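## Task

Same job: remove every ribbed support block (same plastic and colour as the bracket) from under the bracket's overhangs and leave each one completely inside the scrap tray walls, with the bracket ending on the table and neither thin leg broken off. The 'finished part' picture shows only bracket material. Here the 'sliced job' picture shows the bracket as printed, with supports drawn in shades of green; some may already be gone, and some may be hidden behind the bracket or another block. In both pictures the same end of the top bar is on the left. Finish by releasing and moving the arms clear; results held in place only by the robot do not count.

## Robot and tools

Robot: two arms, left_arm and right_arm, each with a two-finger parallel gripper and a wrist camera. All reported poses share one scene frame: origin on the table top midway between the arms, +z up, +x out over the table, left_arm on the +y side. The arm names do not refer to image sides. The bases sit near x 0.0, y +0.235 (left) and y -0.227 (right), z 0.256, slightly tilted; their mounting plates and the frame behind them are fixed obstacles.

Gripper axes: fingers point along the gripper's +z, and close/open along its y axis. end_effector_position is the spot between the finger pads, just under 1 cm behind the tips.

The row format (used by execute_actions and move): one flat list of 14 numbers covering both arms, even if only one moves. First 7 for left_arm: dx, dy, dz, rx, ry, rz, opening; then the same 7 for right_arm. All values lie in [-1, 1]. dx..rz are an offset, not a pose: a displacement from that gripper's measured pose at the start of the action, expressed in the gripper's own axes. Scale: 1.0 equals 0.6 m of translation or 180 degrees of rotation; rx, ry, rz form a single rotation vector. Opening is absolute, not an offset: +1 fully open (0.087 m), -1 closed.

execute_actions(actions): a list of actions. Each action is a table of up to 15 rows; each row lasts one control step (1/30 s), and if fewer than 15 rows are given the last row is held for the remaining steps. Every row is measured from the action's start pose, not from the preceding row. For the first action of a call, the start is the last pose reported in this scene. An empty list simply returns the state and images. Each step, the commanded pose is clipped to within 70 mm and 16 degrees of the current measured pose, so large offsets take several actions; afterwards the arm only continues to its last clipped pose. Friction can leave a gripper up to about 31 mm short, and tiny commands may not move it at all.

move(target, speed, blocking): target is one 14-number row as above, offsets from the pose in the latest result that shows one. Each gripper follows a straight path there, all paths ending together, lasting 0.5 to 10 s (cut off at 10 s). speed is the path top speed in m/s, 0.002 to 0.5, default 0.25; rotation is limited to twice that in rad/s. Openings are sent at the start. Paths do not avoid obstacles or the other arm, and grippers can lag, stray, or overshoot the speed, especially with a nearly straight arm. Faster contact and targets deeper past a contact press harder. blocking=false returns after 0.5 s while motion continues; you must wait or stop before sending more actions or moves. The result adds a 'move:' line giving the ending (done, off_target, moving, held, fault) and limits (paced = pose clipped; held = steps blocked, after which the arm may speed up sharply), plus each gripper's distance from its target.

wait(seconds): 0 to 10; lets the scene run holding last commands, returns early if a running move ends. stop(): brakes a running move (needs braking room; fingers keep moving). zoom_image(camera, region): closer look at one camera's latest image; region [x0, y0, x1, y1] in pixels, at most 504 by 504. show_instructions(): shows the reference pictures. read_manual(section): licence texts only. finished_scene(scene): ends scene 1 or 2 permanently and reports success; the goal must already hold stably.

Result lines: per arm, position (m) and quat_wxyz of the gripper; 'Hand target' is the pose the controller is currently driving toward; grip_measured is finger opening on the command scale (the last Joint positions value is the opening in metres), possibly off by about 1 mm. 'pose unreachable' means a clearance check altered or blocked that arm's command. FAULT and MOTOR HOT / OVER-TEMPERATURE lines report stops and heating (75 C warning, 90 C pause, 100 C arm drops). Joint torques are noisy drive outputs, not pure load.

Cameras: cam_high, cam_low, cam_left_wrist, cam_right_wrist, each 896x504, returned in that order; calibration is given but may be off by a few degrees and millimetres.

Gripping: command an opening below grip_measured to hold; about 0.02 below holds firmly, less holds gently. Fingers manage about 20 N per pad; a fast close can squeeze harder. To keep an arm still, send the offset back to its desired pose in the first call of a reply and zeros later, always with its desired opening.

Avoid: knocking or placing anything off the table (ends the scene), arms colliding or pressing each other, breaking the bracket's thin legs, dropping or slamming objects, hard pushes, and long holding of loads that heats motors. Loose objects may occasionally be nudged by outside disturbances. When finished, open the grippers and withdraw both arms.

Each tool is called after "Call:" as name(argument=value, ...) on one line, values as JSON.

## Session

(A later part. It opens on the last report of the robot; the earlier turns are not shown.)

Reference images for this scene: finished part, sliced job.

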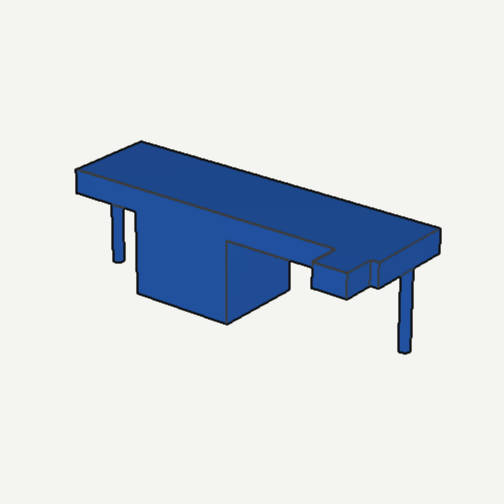

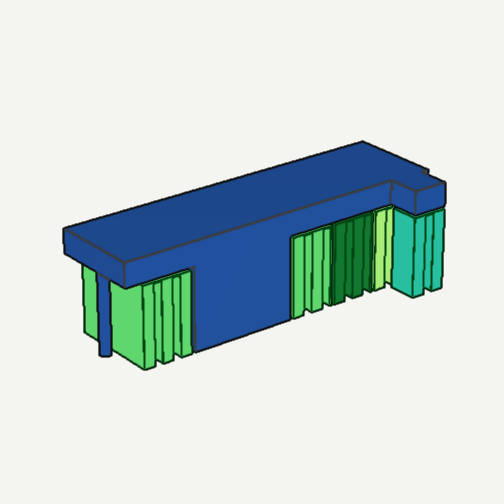

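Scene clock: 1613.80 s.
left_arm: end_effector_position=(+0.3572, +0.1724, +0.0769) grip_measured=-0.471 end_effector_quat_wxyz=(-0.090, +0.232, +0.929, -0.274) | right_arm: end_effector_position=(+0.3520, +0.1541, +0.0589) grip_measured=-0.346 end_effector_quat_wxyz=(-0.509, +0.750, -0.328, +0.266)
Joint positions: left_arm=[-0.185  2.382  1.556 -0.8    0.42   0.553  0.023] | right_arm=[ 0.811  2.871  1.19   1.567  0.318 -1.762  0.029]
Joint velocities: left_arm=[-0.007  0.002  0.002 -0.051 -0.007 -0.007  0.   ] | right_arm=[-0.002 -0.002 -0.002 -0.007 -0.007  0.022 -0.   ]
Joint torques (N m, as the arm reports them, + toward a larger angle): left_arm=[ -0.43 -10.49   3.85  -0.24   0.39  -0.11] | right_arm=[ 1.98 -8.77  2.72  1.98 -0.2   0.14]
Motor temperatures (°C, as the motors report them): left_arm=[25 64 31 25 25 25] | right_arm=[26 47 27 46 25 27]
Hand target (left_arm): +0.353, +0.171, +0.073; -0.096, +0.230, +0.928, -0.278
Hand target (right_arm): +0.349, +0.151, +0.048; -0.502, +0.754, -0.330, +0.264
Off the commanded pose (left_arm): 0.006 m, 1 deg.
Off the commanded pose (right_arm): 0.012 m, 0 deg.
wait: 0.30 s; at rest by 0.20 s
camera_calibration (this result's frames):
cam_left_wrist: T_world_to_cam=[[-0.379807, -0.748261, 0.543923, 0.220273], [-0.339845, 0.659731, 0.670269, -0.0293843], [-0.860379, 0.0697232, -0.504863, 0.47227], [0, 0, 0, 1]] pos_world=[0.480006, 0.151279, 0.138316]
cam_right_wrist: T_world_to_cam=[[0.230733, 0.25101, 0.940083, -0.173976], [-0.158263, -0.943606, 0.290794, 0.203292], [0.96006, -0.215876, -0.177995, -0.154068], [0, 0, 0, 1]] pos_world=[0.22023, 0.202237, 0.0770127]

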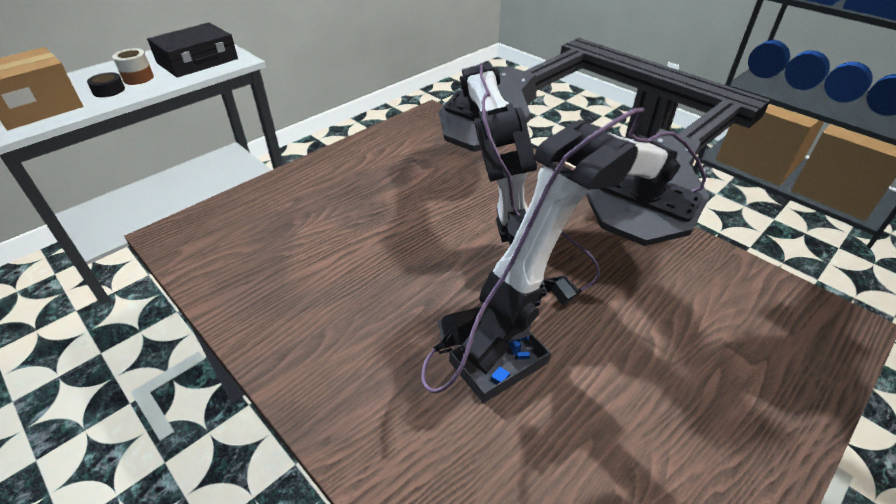

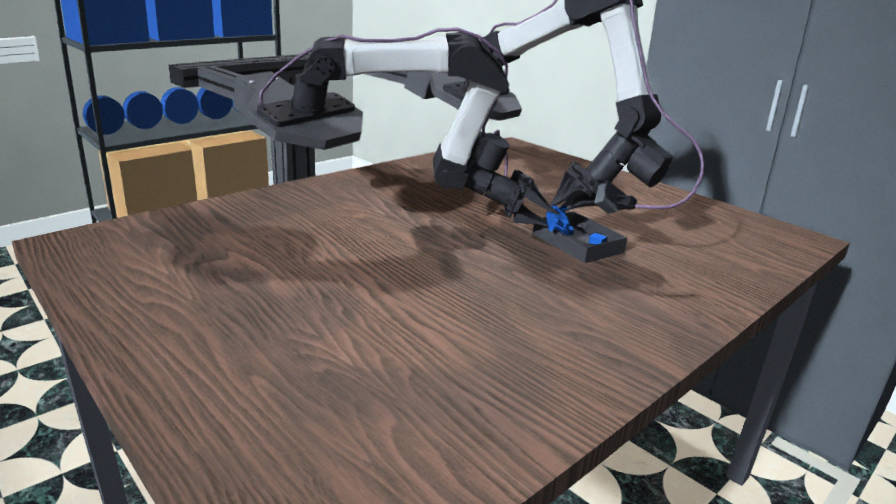

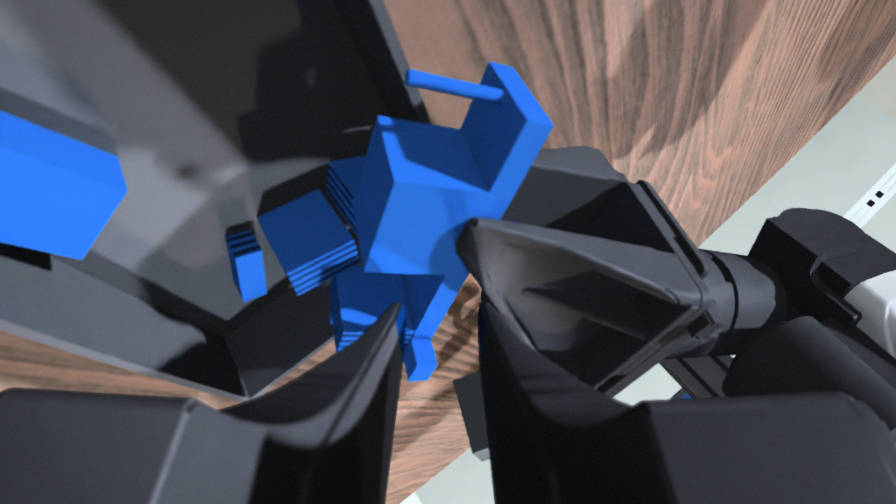

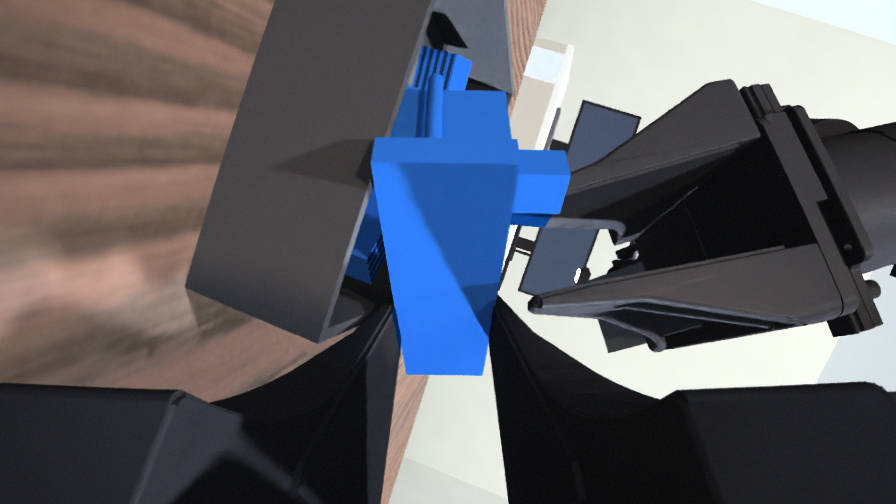

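Call:
execute_actions(actions=[[[0.0074,0.0041,0.0067,0.0019,0.0029,-0.0039,-0.471,0,0.02,0,0,0,0,-0.40],[0.0087,0.007,0.0053,0.0016,0.0023,-0.0055,-0.471,0,0.02,0,0,0,0,-0.40],[0.01,0.0098,0.0039,0.0013,0.0016,-0.0071,-0.471,0,0.02,0,0,0,0,-0.40],[0.0113,0.0127,0.0025,0.001,0.001,-0.0087,-0.471,0,0.02,0,0,0,0,-0.40],[0.0127,0.0155,0.0011,0.0007,0.0003,-0.0103,-0.471,0,0.02,0,0,0,0,-0.40],[0.014,0.0183,-0.0004,0.0004,-0.0003,-0.0119,-0.471,0,0.02,0,0,0,0,-0.40],[0.0153,0.0212,-0.0018,0.0001,-0.001,-0.0135,-0.471,0,0.02,0,0,0,0,-0.40],[0.0166,0.024,-0.0032,-0.0002,-0.0017,-0.0151,-0.471,0,0.02,0,0,0,0,-0.40],[0.0179,0.0269,-0.0046,-0.0005,-0.0023,-0.0167,-0.471,0,0.02,0,0,0,0,-0.40],[0.0192,0.0297,-0.006,-0.0008,-0.003,-0.0182,-0.471,0,0.02,0,0,0,0,-0.40]]])

Call:
wait(seconds=0.3)

Call:
zoom_image(camera="cam_left_wrist", region=[350, 240, 550, 380])

Call:
zoom_image(camera="cam_right_wrist", region=[380, 60, 640, 300])

Scene clock: 1626.10 s.
left_arm: end_effector_position=(+0.3593, +0.1910, +0.0751) grip_measured=-0.471 end_effector_quat_wxyz=(-0.086, +0.208, +0.936, -0.271) | right_arm: end_effector_position=(+0.3520, +0.1541, +0.0589) grip_measured=-0.346 end_effector_quat_wxyz=(-0.509, +0.750, -0.328, +0.266)
Joint positions: left_arm=[-0.134  2.382  1.556 -0.8    0.422  0.553  0.023] | right_arm=[ 0.811  2.871  1.19   1.567  0.318 -1.762  0.029]
Joint velocities: left_arm=[-0.007 -0.007  0.002  0.007 -0.081  0.066 -0.   ] | right_arm=[ 0.007  0.002 -0.002  0.022  0.022 -0.051 -0.   ]
Joint torques (N m, as the arm reports them, + toward a larger angle): left_arm=[  0.2  -10.26   3.95  -0.27   0.34  -0.1 ] | right_arm=[ 1.93 -8.84  2.68  1.97 -0.2   0.16]
Motor temperatures (°C, as the motors report them): left_arm=[25 64 31 25 26 25] | right_arm=[26 47 27 46 25 27]
Hand target (left_arm): +0.355, +0.193, +0.070; -0.093, +0.204, +0.936, -0.271
Hand target (right_arm): +0.349, +0.151, +0.048; -0.502, +0.754, -0.330, +0.264
Off the commanded pose (left_arm): 0.007 m, 1 deg.
Off the commanded pose (right_arm): 0.012 m, 0 deg.
joint sent to its limit (right arm) — the command would take joint 4 (wrist pitch) past its upper limit, so that joint was sent only as far as its limit.
camera_calibration (this result's frames):
cam_left_wrist: T_world_to_cam=[[-0.340482, -0.77251, 0.536004, 0.227016], [-0.369503, 0.634133, 0.679222, -0.0249053], [-0.864604, 0.0332084, -0.501356, 0.480072], [0, 0, 0, 1]] pos_world=[0.483164, 0.175223, 0.135922]
cam_right_wrist: T_world_to_cam=[[0.230733, 0.25101, 0.940083, -0.173976], [-0.158263, -0.943606, 0.290794, 0.203292], [0.96006, -0.215876, -0.177995, -0.154068], [0, 0, 0, 1]] pos_world=[0.22023, 0.202237, 0.0770127]

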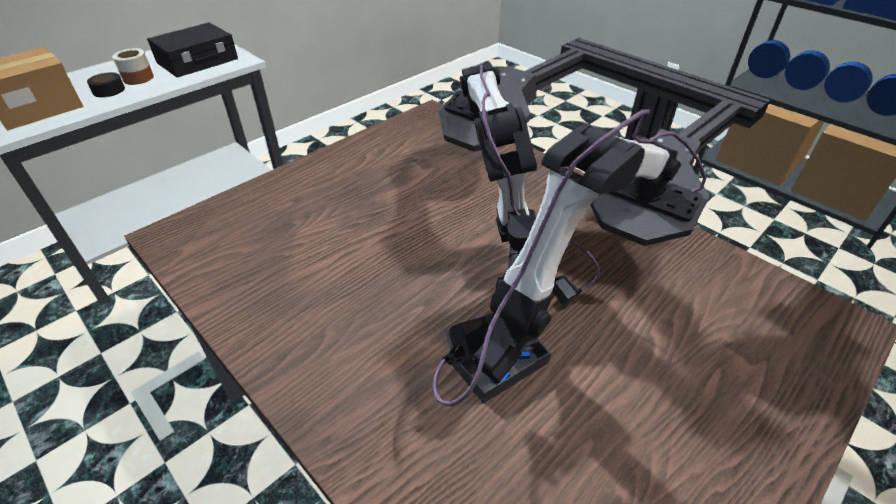

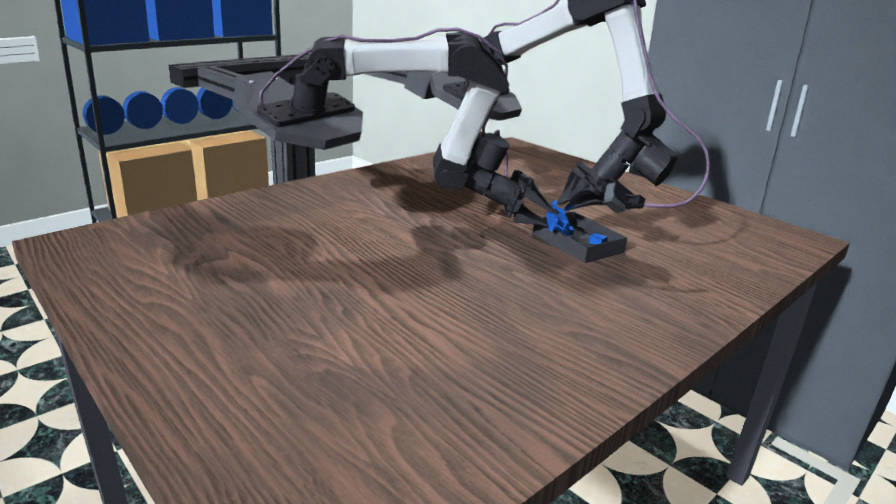

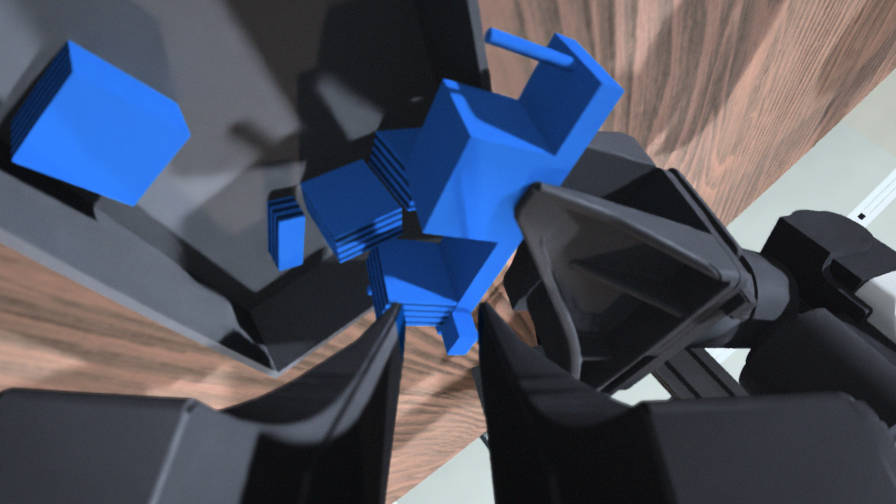

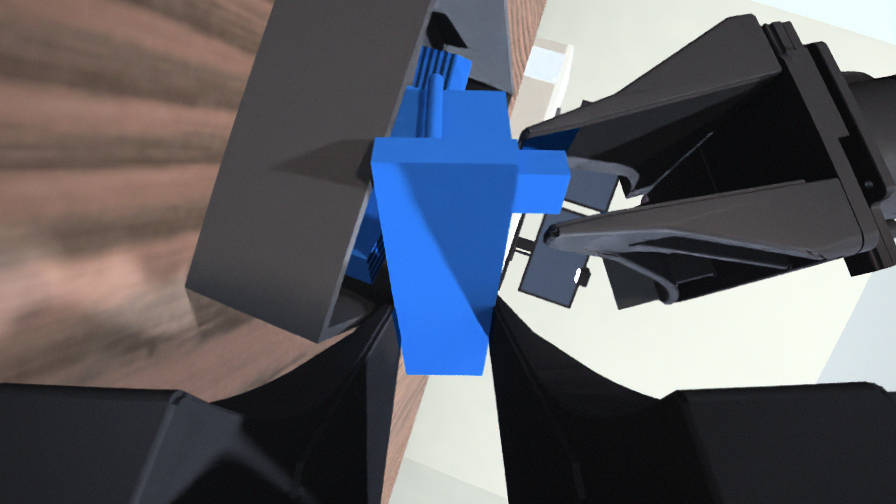

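Scene clock: 1626.40 s.
left_arm: end_effector_position=(+0.3593, +0.1910, +0.0751) grip_measured=-0.471 end_effector_quat_wxyz=(-0.086, +0.208, +0.936, -0.271) | right_arm: end_effector_position=(+0.3520, +0.1541, +0.0589) grip_measured=-0.346 end_effector_quat_wxyz=(-0.509, +0.750, -0.328, +0.266)
Joint positions: left_arm=[-0.134  2.382  1.556 -0.8    0.422  0.553  0.023] | right_arm=[ 0.811  2.871  1.19   1.567  0.318 -1.762  0.029]
Joint velocities: left_arm=[ 0.002 -0.002 -0.002  0.007 -0.022 -0.022  0.   ] | right_arm=[-0.027 -0.017  0.002  0.022 -0.037 -0.037 -0.001]
Joint torques (N m, as the arm reports them, + toward a larger angle): left_arm=[  0.25 -10.47   4.    -0.23   0.31  -0.12] | right_arm=[ 1.95 -8.89  2.68  1.98 -0.18  0.16]
Motor temperatures (°C, as the motors report them): left_arm=[25 64 31 25 26 25] | right_arm=[26 47 27 46 25 27]
Hand target (left_arm): +0.355, +0.193, +0.070; -0.093, +0.204, +0.936, -0.271
Hand target (right_arm): +0.349, +0.151, +0.048; -0.502, +0.754, -0.330, +0.264
Off the commanded pose (left_arm): 0.007 m, 1 deg.
Off the commanded pose (right_arm): 0.012 m, 0 deg.
wait: 0.30 s; at rest by 0.17 s
camera_calibration (this result's frames):
cam_left_wrist: T_world_to_cam=[[-0.340482, -0.77251, 0.536004, 0.227016], [-0.369503, 0.634133, 0.679222, -0.0249053], [-0.864604, 0.0332084, -0.501356, 0.480072], [0, 0, 0, 1]] pos_world=[0.483164, 0.175223, 0.135922]
cam_right_wrist: T_world_to_cam=[[0.230733, 0.25101, 0.940083, -0.173976], [-0.158263, -0.943606, 0.290794, 0.203292], [0.96006, -0.215876, -0.177995, -0.154068], [0, 0, 0, 1]] pos_world=[0.22023, 0.202237, 0.0770127]

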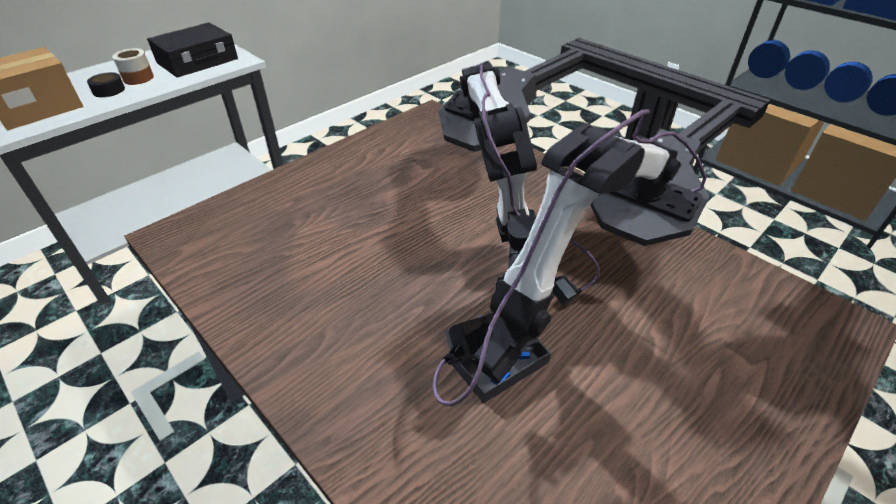

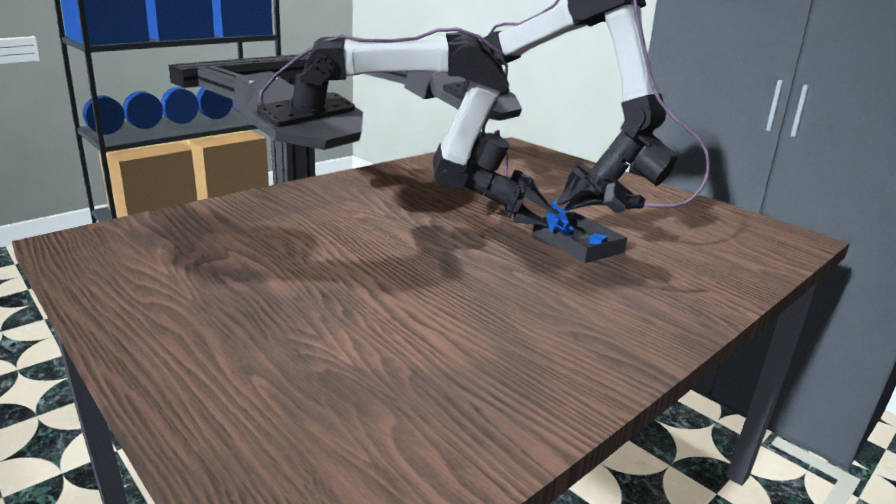

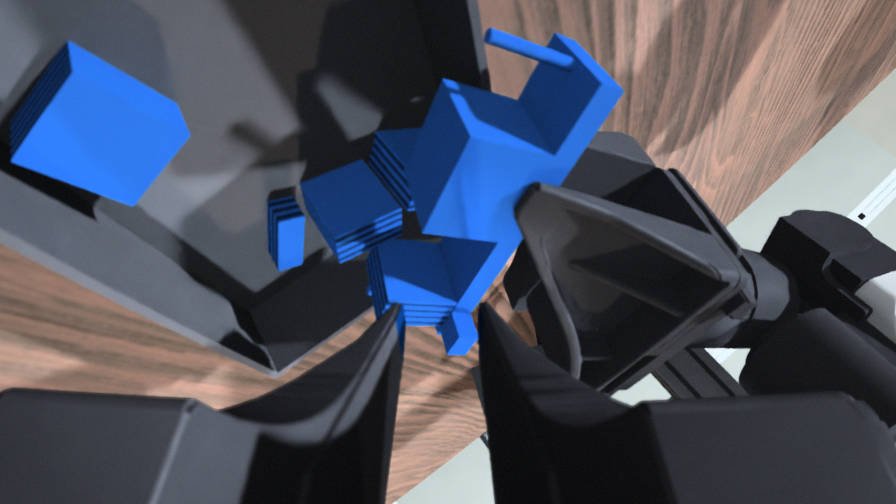

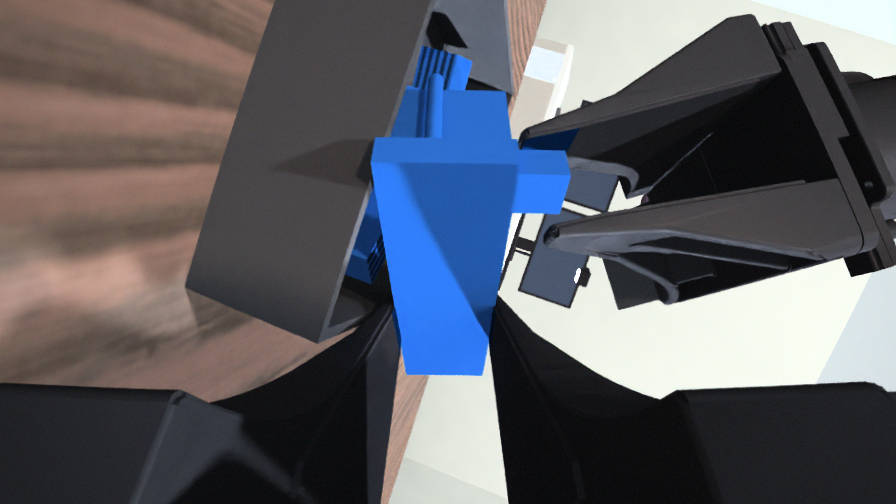

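Region (350, 240, 550, 380) of cam_left_wrist's 896x504 image, scaled by 2.520, with more detail than that image has; it fills the top 353 rows of this view, and the rest is white.

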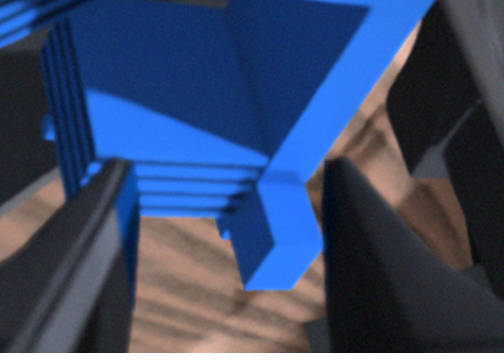

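Region (380, 60, 640, 300) of cam_right_wrist's 896x504 image, scaled by 1.938, with more detail than that image has; it fills the top 465 rows of this view, and the rest is white.

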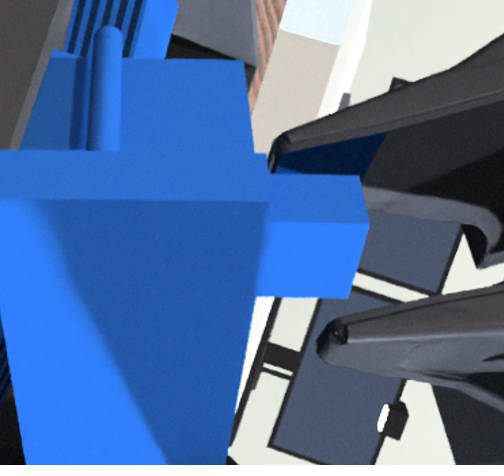

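Call:
execute_actions(actions=[[[0.008,0.0017,0.0108,0.003,0.0048,-0.003,-0.471,0,0.02,0,0,0,0,-0.40],[0.0092,0.0019,0.0125,0.0034,0.0055,-0.0035,-0.471,0,0.02,0,0,0,0,-0.40],[0.0104,0.0022,0.0141,0.0038,0.0062,-0.0039,-0.471,0,0.02,0,0,0,0,-0.40],[0.0116,0.0024,0.0157,0.0043,0.0069,-0.0044,-0.471,0,0.02,0,0,0,0,-0.40],[0.0128,0.0027,0.0173,0.0047,0.0076,-0.0048,-0.471,0,0.02,0,0,0,0,-0.40],[0.014,0.0029,0.019,0.0052,0.0083,-0.0053,-0.471,0,0.02,0,0,0,0,-0.40],[0.0152,0.0032,0.0206,0.0056,0.009,-0.0057,-0.471,0,0.02,0,0,0,0,-0.40],[0.0164,0.0034,0.0222,0.0061,0.0098,-0.0062,-0.471,0,0.02,0,0,0,0,-0.40],[0.0176,0.0037,0.0238,0.0065,0.0105,-0.0066,-0.471,0,0.02,0,0,0,0,-0.40],[0.0188,0.0039,0.0255,0.007,0.0112,-0.0071,-0.471,0,0.02,0,0,0,0,-0.40]],[[0.012,0.0025,0.0162,0.0044,0.0071,-0.0045,-0.471,0,0.02,0,0,0,0,-0.40],[0.0132,0.0028,0.0179,0.0049,0.0079,-0.005,-0.471,0,0.02,0,0,0,0,-0.40],[0.0144,0.003,0.0195,0.0053,0.0086,-0.0054,-0.471,0,0.02,0,0,0,0,-0.40],[0.0156,0.0033,0.0211,0.0058,0.0093,-0.0059,-0.471,0,0.02,0,0,0,0,-0.40],[0.0168,0.0035,0.0227,0.0062,0.01,-0.0063,-0.471,0,0.02,0,0,0,0,-0.40]]])

Call:
zoom_image(camera="cam_left_wrist", region=[350, 240, 550, 380])

Call:
zoom_image(camera="cam_right_wrist", region=[380, 60, 640, 300])

Scene clock: 1640.97 s.
left_arm: end_effector_position=(+0.3549, +0.1905, +0.0708) grip_measured=-0.471 end_effector_quat_wxyz=(-0.093, +0.206, +0.935, -0.273) | right_arm: end_effector_position=(+0.3520, +0.1541, +0.0589) grip_measured=-0.346 end_effector_quat_wxyz=(-0.509, +0.751, -0.327, +0.266)
Joint positions: left_arm=[-0.134  2.397  1.556 -0.8    0.422  0.553  0.023] | right_arm=[ 0.811  2.871  1.19   1.567  0.317 -1.762  0.029]
Joint velocities: left_arm=[-0.002 -0.007 -0.007 -0.007 -0.022 -0.022 -0.   ] | right_arm=[-0.017  0.012 -0.012  0.007 -0.007 -0.022  0.001]
Joint torques (N m, as the arm reports them, + toward a larger angle): left_arm=[-0.13 -8.63  3.68 -0.27  0.34 -0.12] | right_arm=[ 2.07 -8.84  2.57  1.95 -0.18  0.16]
Motor temperatures (°C, as the motors report them): left_arm=[25 64 31 25 25 25] | right_arm=[26 47 27 46 25 27]
Hand target (left_arm): +0.343, +0.190, +0.060; -0.112, +0.201, +0.933, -0.277
Hand target (right_arm): +0.349, +0.151, +0.048; -0.502, +0.754, -0.330, +0.264
Off the commanded pose (left_arm): 0.017 m, 2 deg.
Off the commanded pose (right_arm): 0.012 m, 0 deg.
joint sent to its limit (right arm) — the command would take joint 4 (wrist pitch) past its upper limit, so that joint was sent only as far as its limit.
camera_calibration (this result's frames):
cam_left_wrist: T_world_to_cam=[[-0.332919, -0.771803, 0.541742, 0.22424], [-0.358606, 0.634977, 0.684256, -0.0276982], [-0.872105, 0.0335304, -0.488169, 0.475785], [0, 0, 0, 1]] pos_world=[0.479656, 0.174704, 0.129736]
cam_right_wrist: T_world_to_cam=[[0.230686, 0.250971, 0.940105, -0.173966], [-0.157914, -0.9437, 0.290679, 0.203244], [0.960129, -0.215511, -0.178066, -0.154104], [0, 0, 0, 1]] pos_world=[0.220186, 0.202251, 0.0770271]

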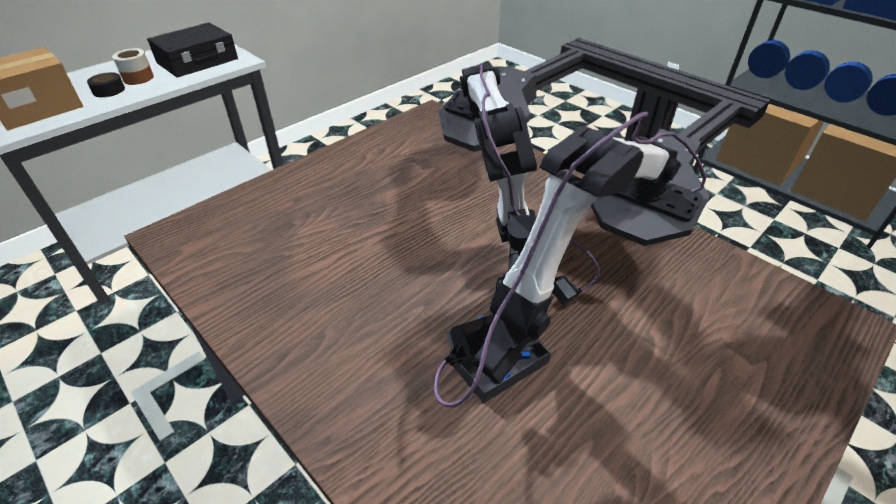

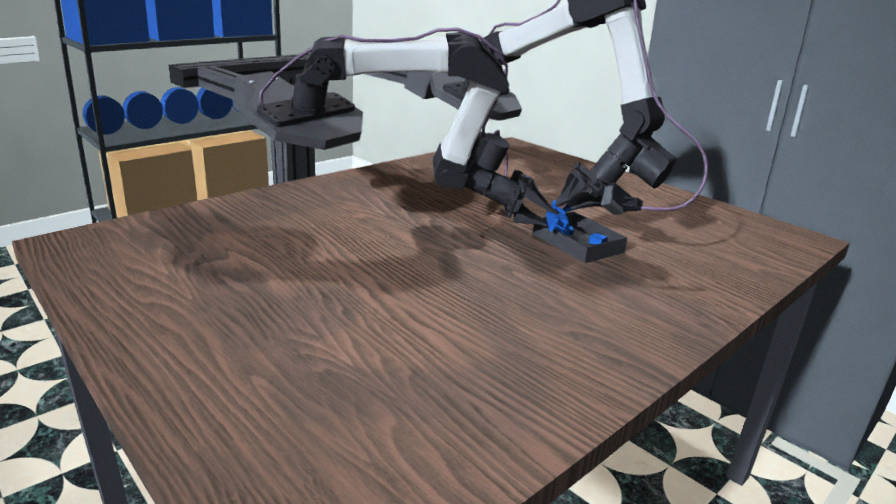

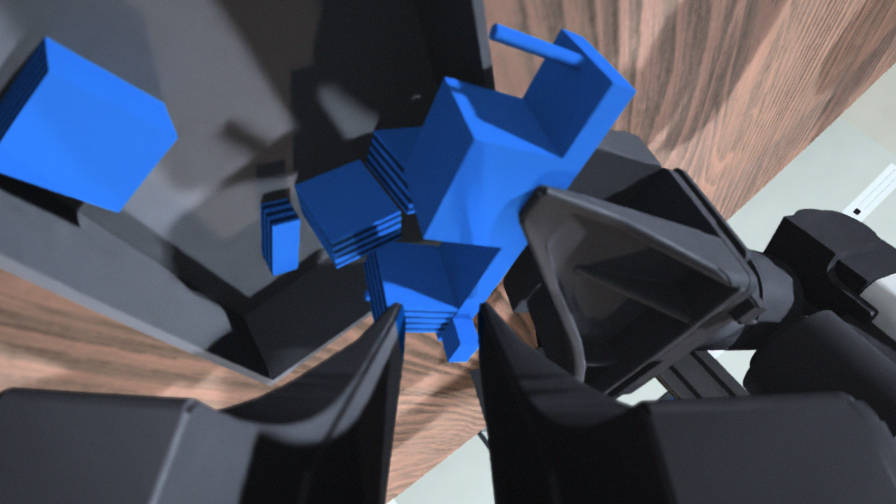

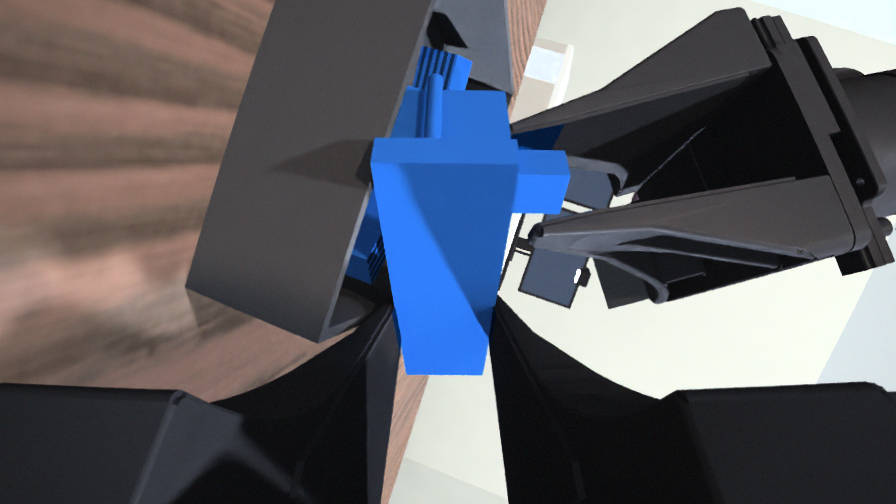

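Region (350, 240, 550, 380) of cam_left_wrist's 896x504 image, scaled by 2.520, with more detail than that image has; it fills the top 353 rows of this view, and the rest is white.

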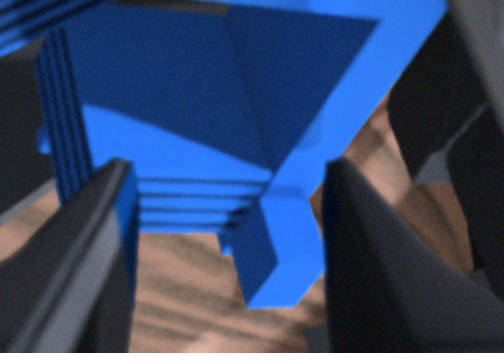

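Region (380, 60, 640, 300) of cam_right_wrist's 896x504 image, scaled by 1.938, with more detail than that image has; it fills the top 465 rows of this view, and the rest is white.

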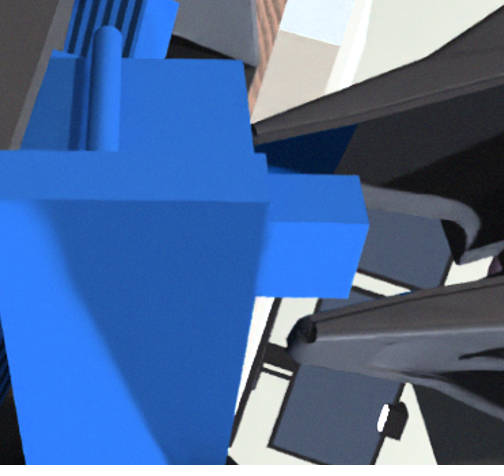

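Call:
execute_actions(actions=[[[0.006,0.0013,0.0081,0.0022,0.0036,-0.0023,-0.471,0,0.02,0,0,0,0,-0.40],[0,0,0,0,0,0,-0.471,0,0.02,0,0,0,0,-0.40],[-0.0048,-0.001,-0.0065,-0.0018,-0.0029,0.0018,-0.471,0,0.02,0,0,0,0,-0.40],[-0.0048,-0.001,-0.0065,-0.0018,-0.0029,0.0018,-0.471,0,0.02,0,0,0,0,-0.40],[-0.0048,-0.001,-0.0065,-0.0018,-0.0029,0.0018,-0.471,0,0.02,0,0,0,0,-0.40],[-0.0048,-0.001,-0.0065,-0.0018,-0.0029,0.0018,-0.471,0,0.02,0,0,0,0,-0.40],[-0.0048,-0.001,-0.0065,-0.0018,-0.0029,0.0018,-0.49,0,0.02,0,0,0,0,-0.40],[-0.0048,-0.001,-0.0065,-0.0018,-0.0029,0.0018,-0.51,0,0.02,0,0,0,0,-0.40],[-0.0048,-0.001,-0.0065,-0.0018,-0.0029,0.0018,-0.53,0,0.02,0,0,0,0,-0.40],[-0.0048,-0.001,-0.0065,-0.0018,-0.0029,0.0018,-0.54,0,0.02,0,0,0,0,-0.40]],[[0.004,0.0008,0.0054,0.0015,0.0024,-0.0015,-0.54,0,0.02,0,0,0,0,-0.40],[0.008,0.0017,0.0108,0.003,0.0048,-0.003,-0.54,0,0.02,0,0,0,0,-0.40],[0.0104,0.0022,0.0141,0.0038,0.0062,-0.0039,-0.54,0,0.02,0,0,0,0,-0.40],[0.0116,0.0024,0.0157,0.0043,0.0069,-0.0044,-0.54,0,0.02,0,0,0,0,-0.40],[0.0128,0.0027,0.0173,0.0047,0.0076,-0.0048,-0.54,0,0.02,0,0,0,0,-0.40],[0.014,0.0029,0.019,0.0052,0.0083,-0.0053,-0.54,0,0.02,0,0,0,0,-0.40],[0.0152,0.0032,0.0206,0.0056,0.009,-0.0057,-0.54,0,0.02,0,0,0,0,-0.40],[0.0164,0.0034,0.0222,0.0061,0.0098,-0.0062,-0.54,0,0.02,0,0,0,0,-0.40],[0.0176,0.0037,0.0238,0.0065,0.0105,-0.0066,-0.54,0,0.02,0,0,0,0,-0.40],[0.0188,0.0039,0.0255,0.007,0.0112,-0.0071,-0.54,0,0.02,0,0,0,0,-0.40]]])

Call:
zoom_image(camera="cam_left_wrist", region=[350, 240, 550, 380])

Call:
zoom_image(camera="cam_right_wrist", region=[380, 60, 640, 300])

Scene clock: 1658.40 s.
left_arm: end_effector_position=(+0.3539, +0.1904, +0.0699) grip_measured=-0.540 end_effector_quat_wxyz=(-0.095, +0.206, +0.935, -0.273) | right_arm: end_effector_position=(+0.3520, +0.1542, +0.0589) grip_measured=-0.346 end_effector_quat_wxyz=(-0.509, +0.751, -0.327, +0.266)
Joint positions: left_arm=[-0.134  2.401  1.556 -0.8    0.422  0.553  0.02 ] | right_arm=[ 0.811  2.871  1.19   1.567  0.317 -1.762  0.029]
Joint velocities: left_arm=[-0.002 -0.002  0.007  0.022  0.037 -0.022 -0.001] | right_arm=[-0.017 -0.007  0.002 -0.037 -0.095 -0.051  0.   ]
Joint torques (N m, as the arm reports them, + toward a larger angle): left_arm=[-0.05 -8.43  3.63 -0.26  0.36 -0.12] | right_arm=[ 1.92 -8.79  2.71  1.97 -0.19  0.16]
Motor temperatures (°C, as the motors report them): left_arm=[25 62 31 25 25 25] | right_arm=[26 47 27 46 25 27]
Hand target (left_arm): +0.341, +0.190, +0.058; -0.115, +0.200, +0.932, -0.278
Hand target (right_arm): +0.349, +0.151, +0.048; -0.502, +0.754, -0.330, +0.263
Off the commanded pose (left_arm): 0.018 m, 3 deg.
Off the commanded pose (right_arm): 0.012 m, 0 deg.
joint sent to its limit (right arm) — the command would take joint 4 (wrist pitch) past its upper limit, so that joint was sent only as far as its limit.
camera_calibration (this result's frames):
cam_left_wrist: T_world_to_cam=[[-0.331206, -0.771644, 0.543017, 0.223621], [-0.356143, 0.635166, 0.685366, -0.0283189], [-0.873765, 0.0336052, -0.485187, 0.474813], [0, 0, 0, 1]] pos_world=[0.478853, 0.174587, 0.128352]
cam_right_wrist: T_world_to_cam=[[0.230639, 0.250931, 0.940127, -0.173956], [-0.157565, -0.943793, 0.290564, 0.203196], [0.960198, -0.215146, -0.178137, -0.154139], [0, 0, 0, 1]] pos_world=[0.220142, 0.202264, 0.0770416]

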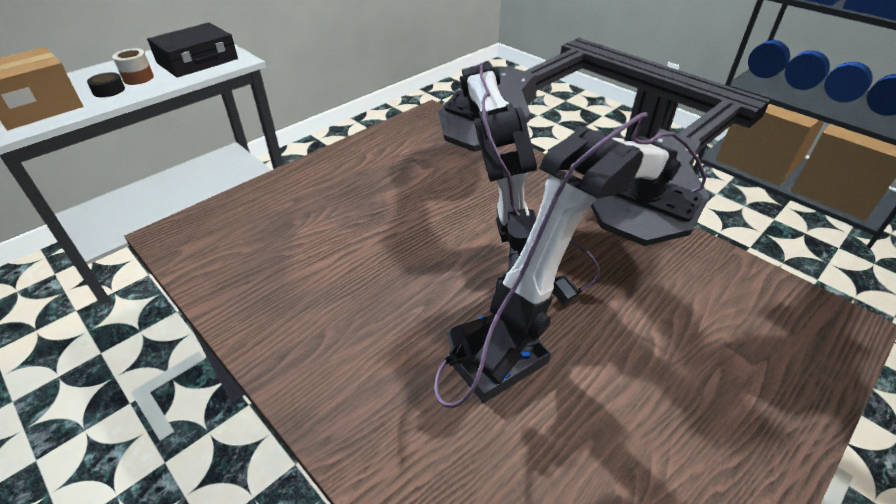

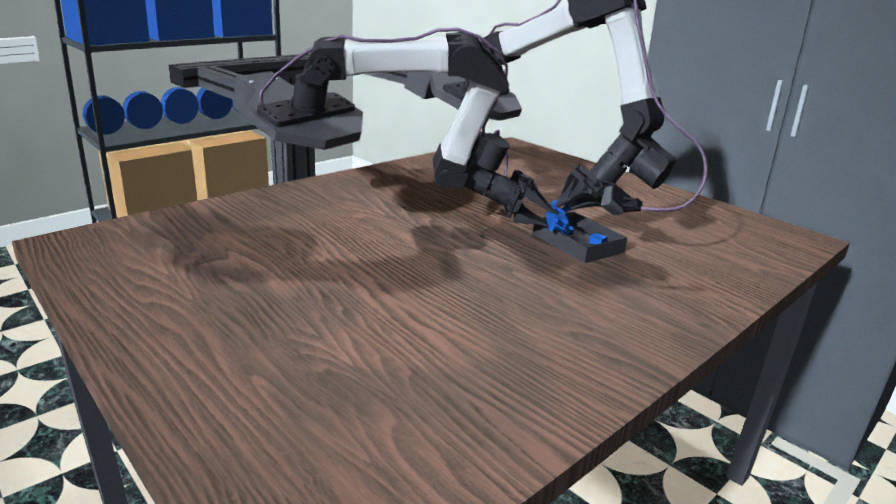

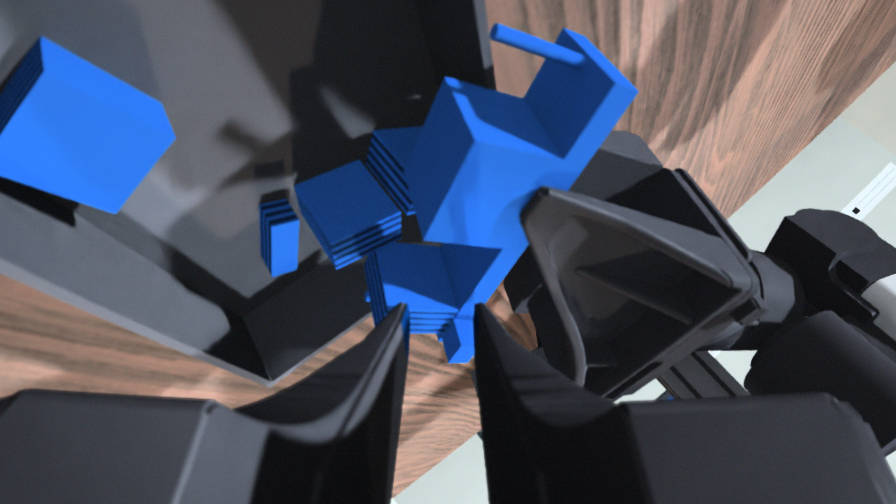

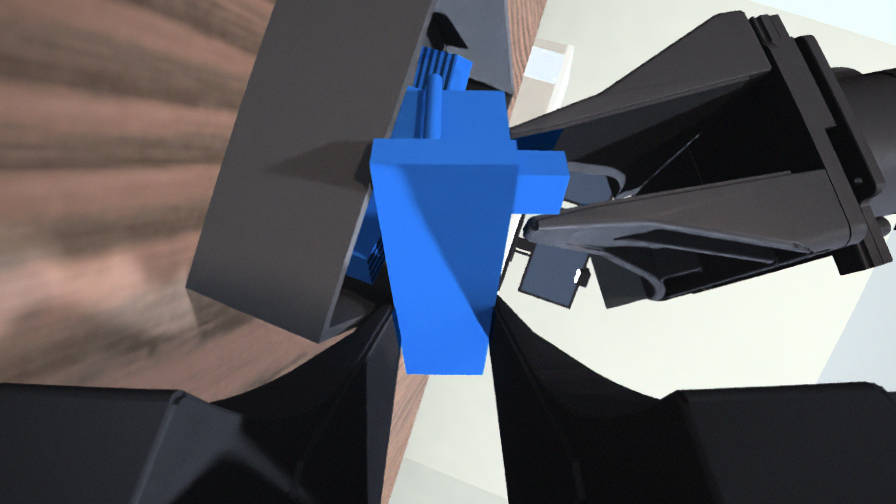

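Region (350, 240, 550, 380) of cam_left_wrist's 896x504 image, scaled by 2.520, with more detail than that image has; it fills the top 353 rows of this view, and the rest is white.

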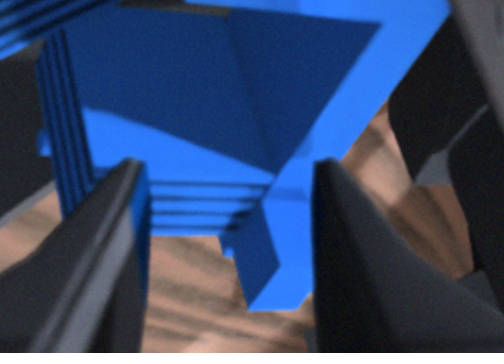

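Region (380, 60, 640, 300) of cam_right_wrist's 896x504 image, scaled by 1.938, with more detail than that image has; it fills the top 465 rows of this view, and the rest is white.

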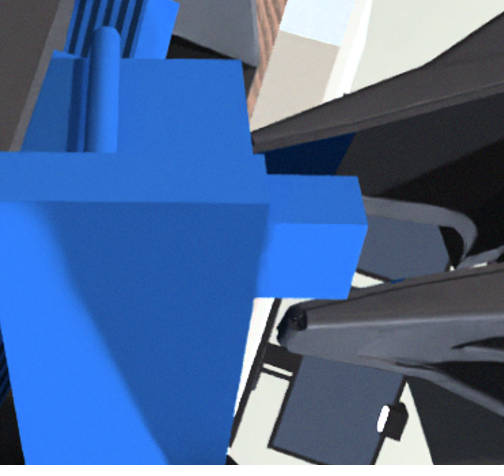

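Call:
execute_actions(actions=[[[0.018,0.0038,0.0244,0.0067,0.0107,-0.0068,-0.54,0,0.02,0,0,0,0,-0.40],[0.02,0.0042,0.0271,0.0074,0.0119,-0.0076,-0.54,0,0.02,0,0,0,0,-0.40],[0.022,0.0046,0.0298,0.0081,0.0131,-0.0083,-0.54,0,0.02,0,0,0,0,-0.40],[0.024,0.005,0.0325,0.0089,0.0143,-0.0091,-0.54,0,0.02,0,0,0,0,-0.40],[0.026,0.0055,0.0352,0.0096,0.0155,-0.0098,-0.54,0,0.02,0,0,0,0,-0.40],[0.028,0.0059,0.0379,0.0104,0.0167,-0.0106,-0.54,0,0.02,0,0,0,0,-0.40],[0.03,0.0063,0.0406,0.0111,0.0179,-0.0113,-0.54,0,0.02,0,0,0,0,-0.40],[0.032,0.0067,0.0433,0.0118,0.019,-0.0121,-0.54,0,0.02,0,0,0,0,-0.40],[0.034,0.0071,0.046,0.0126,0.0202,-0.0128,-0.54,0,0.02,0,0,0,0,-0.40],[0.036,0.0076,0.0487,0.0133,0.0214,-0.0136,-0.54,0,0.02,0,0,0,0,-0.40],[0.038,0.008,0.0514,0.0141,0.0226,-0.0143,-0.54,0,0.02,0,0,0,0,-0.40],[0.04,0.0084,0.0542,0.0148,0.0238,-0.0151,-0.54,0,0.02,0,0,0,0,-0.40]]])

Call:
zoom_image(camera="cam_right_wrist", region=[380, 60, 640, 300])

Scene clock: 1667.73 s.
left_arm: end_effector_position=(+0.3508, +0.1897, +0.0673) grip_measured=-0.540 end_effector_quat_wxyz=(-0.100, +0.204, +0.934, -0.276) | right_arm: end_effector_position=(+0.3518, +0.1541, +0.0587) grip_measured=-0.346 end_effector_quat_wxyz=(-0.507, +0.752, -0.324, +0.268)
Joint positions: left_arm=[-0.133  2.411  1.556 -0.801  0.427  0.553  0.02 ] | right_arm=[ 0.811  2.872  1.19   1.567  0.317 -1.772  0.029]
Joint velocities: left_arm=[ 0.007 -0.017 -0.002  0.037 -0.022  0.007 -0.001] | right_arm=[ 0.022  0.002  0.027 -0.037  0.125 -0.022  0.   ]
Joint torques (N m, as the arm reports them, + toward a larger angle): left_arm=[ 0.03 -5.44  3.4  -0.26  0.25 -0.14] | right_arm=[ 1.84 -8.89  2.62  1.96 -0.19  0.23]
Motor temperatures (°C, as the motors report them): left_arm=[25 61 31 25 26 25] | right_arm=[26 47 27 46 25 27]
Hand target (left_arm): +0.323, +0.189, +0.044; -0.141, +0.192, +0.929, -0.284
Hand target (right_arm): +0.349, +0.151, +0.048; -0.502, +0.754, -0.330, +0.263
Off the commanded pose (left_arm): 0.037 m, 5 deg.
Off the commanded pose (right_arm): 0.012 m, 1 deg.
joint sent to its limit (right arm) — the command would take joint 4 (wrist pitch) past its upper limit, so that joint was sent only as far as its limit.
camera_calibration (this result's frames):
cam_left_wrist: T_world_to_cam=[[-0.323642, -0.769983, 0.549894, 0.219987], [-0.349726, 0.637364, 0.686629, -0.0299473], [-0.879174, 0.0299097, -0.47556, 0.472889], [0, 0, 0, 1]] pos_world=[0.476476, 0.17433, 0.12448]
cam_right_wrist: T_world_to_cam=[[0.225082, 0.259138, 0.939247, -0.173002], [-0.155722, -0.942024, 0.297222, 0.20181], [0.961815, -0.21316, -0.171679, -0.155247], [0, 0, 0, 1]] pos_world=[0.219685, 0.201849, 0.0758569]

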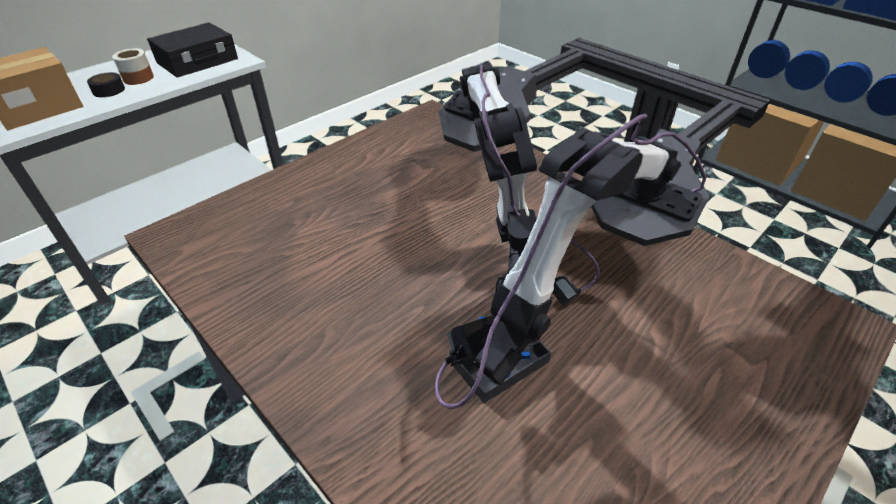

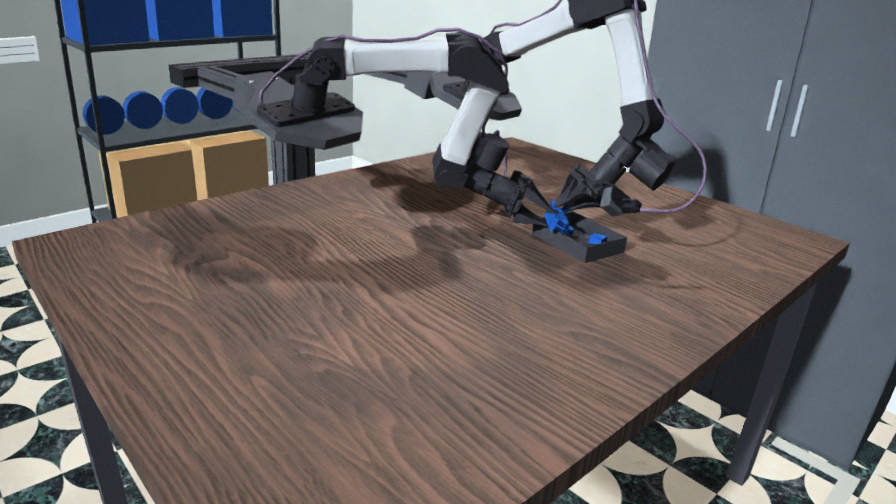

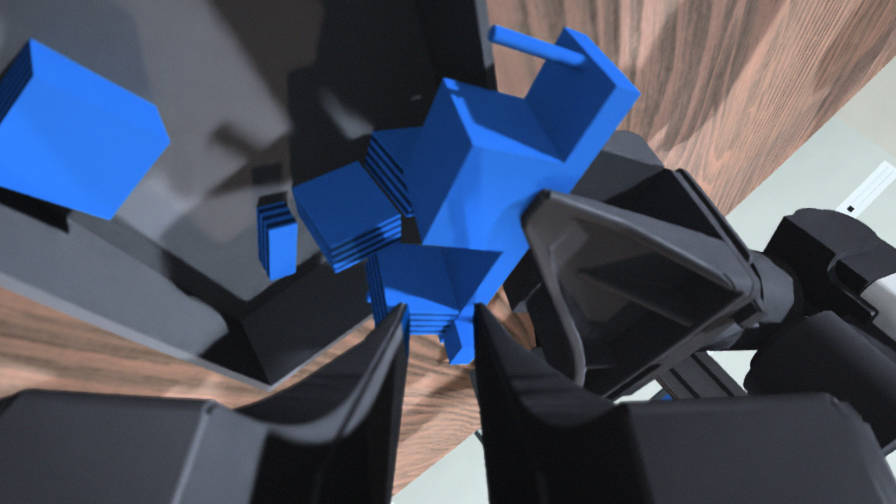

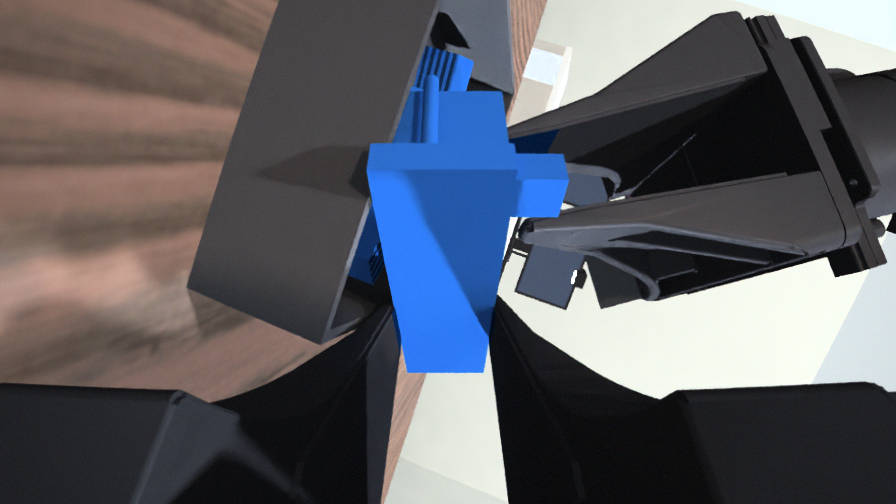

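Region (380, 60, 640, 300) of cam_right_wrist's 896x504 image, scaled by 1.938, with more detail than that image has; it fills the top 465 rows of this view, and the rest is white.

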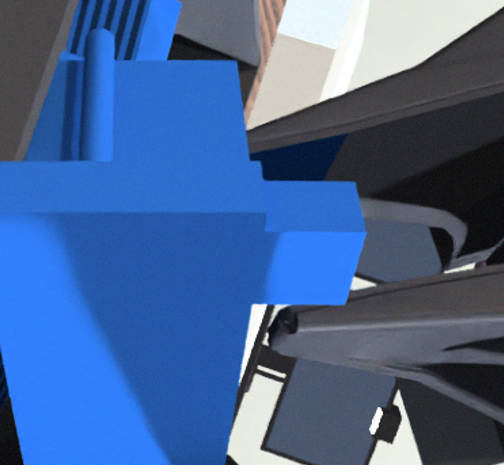

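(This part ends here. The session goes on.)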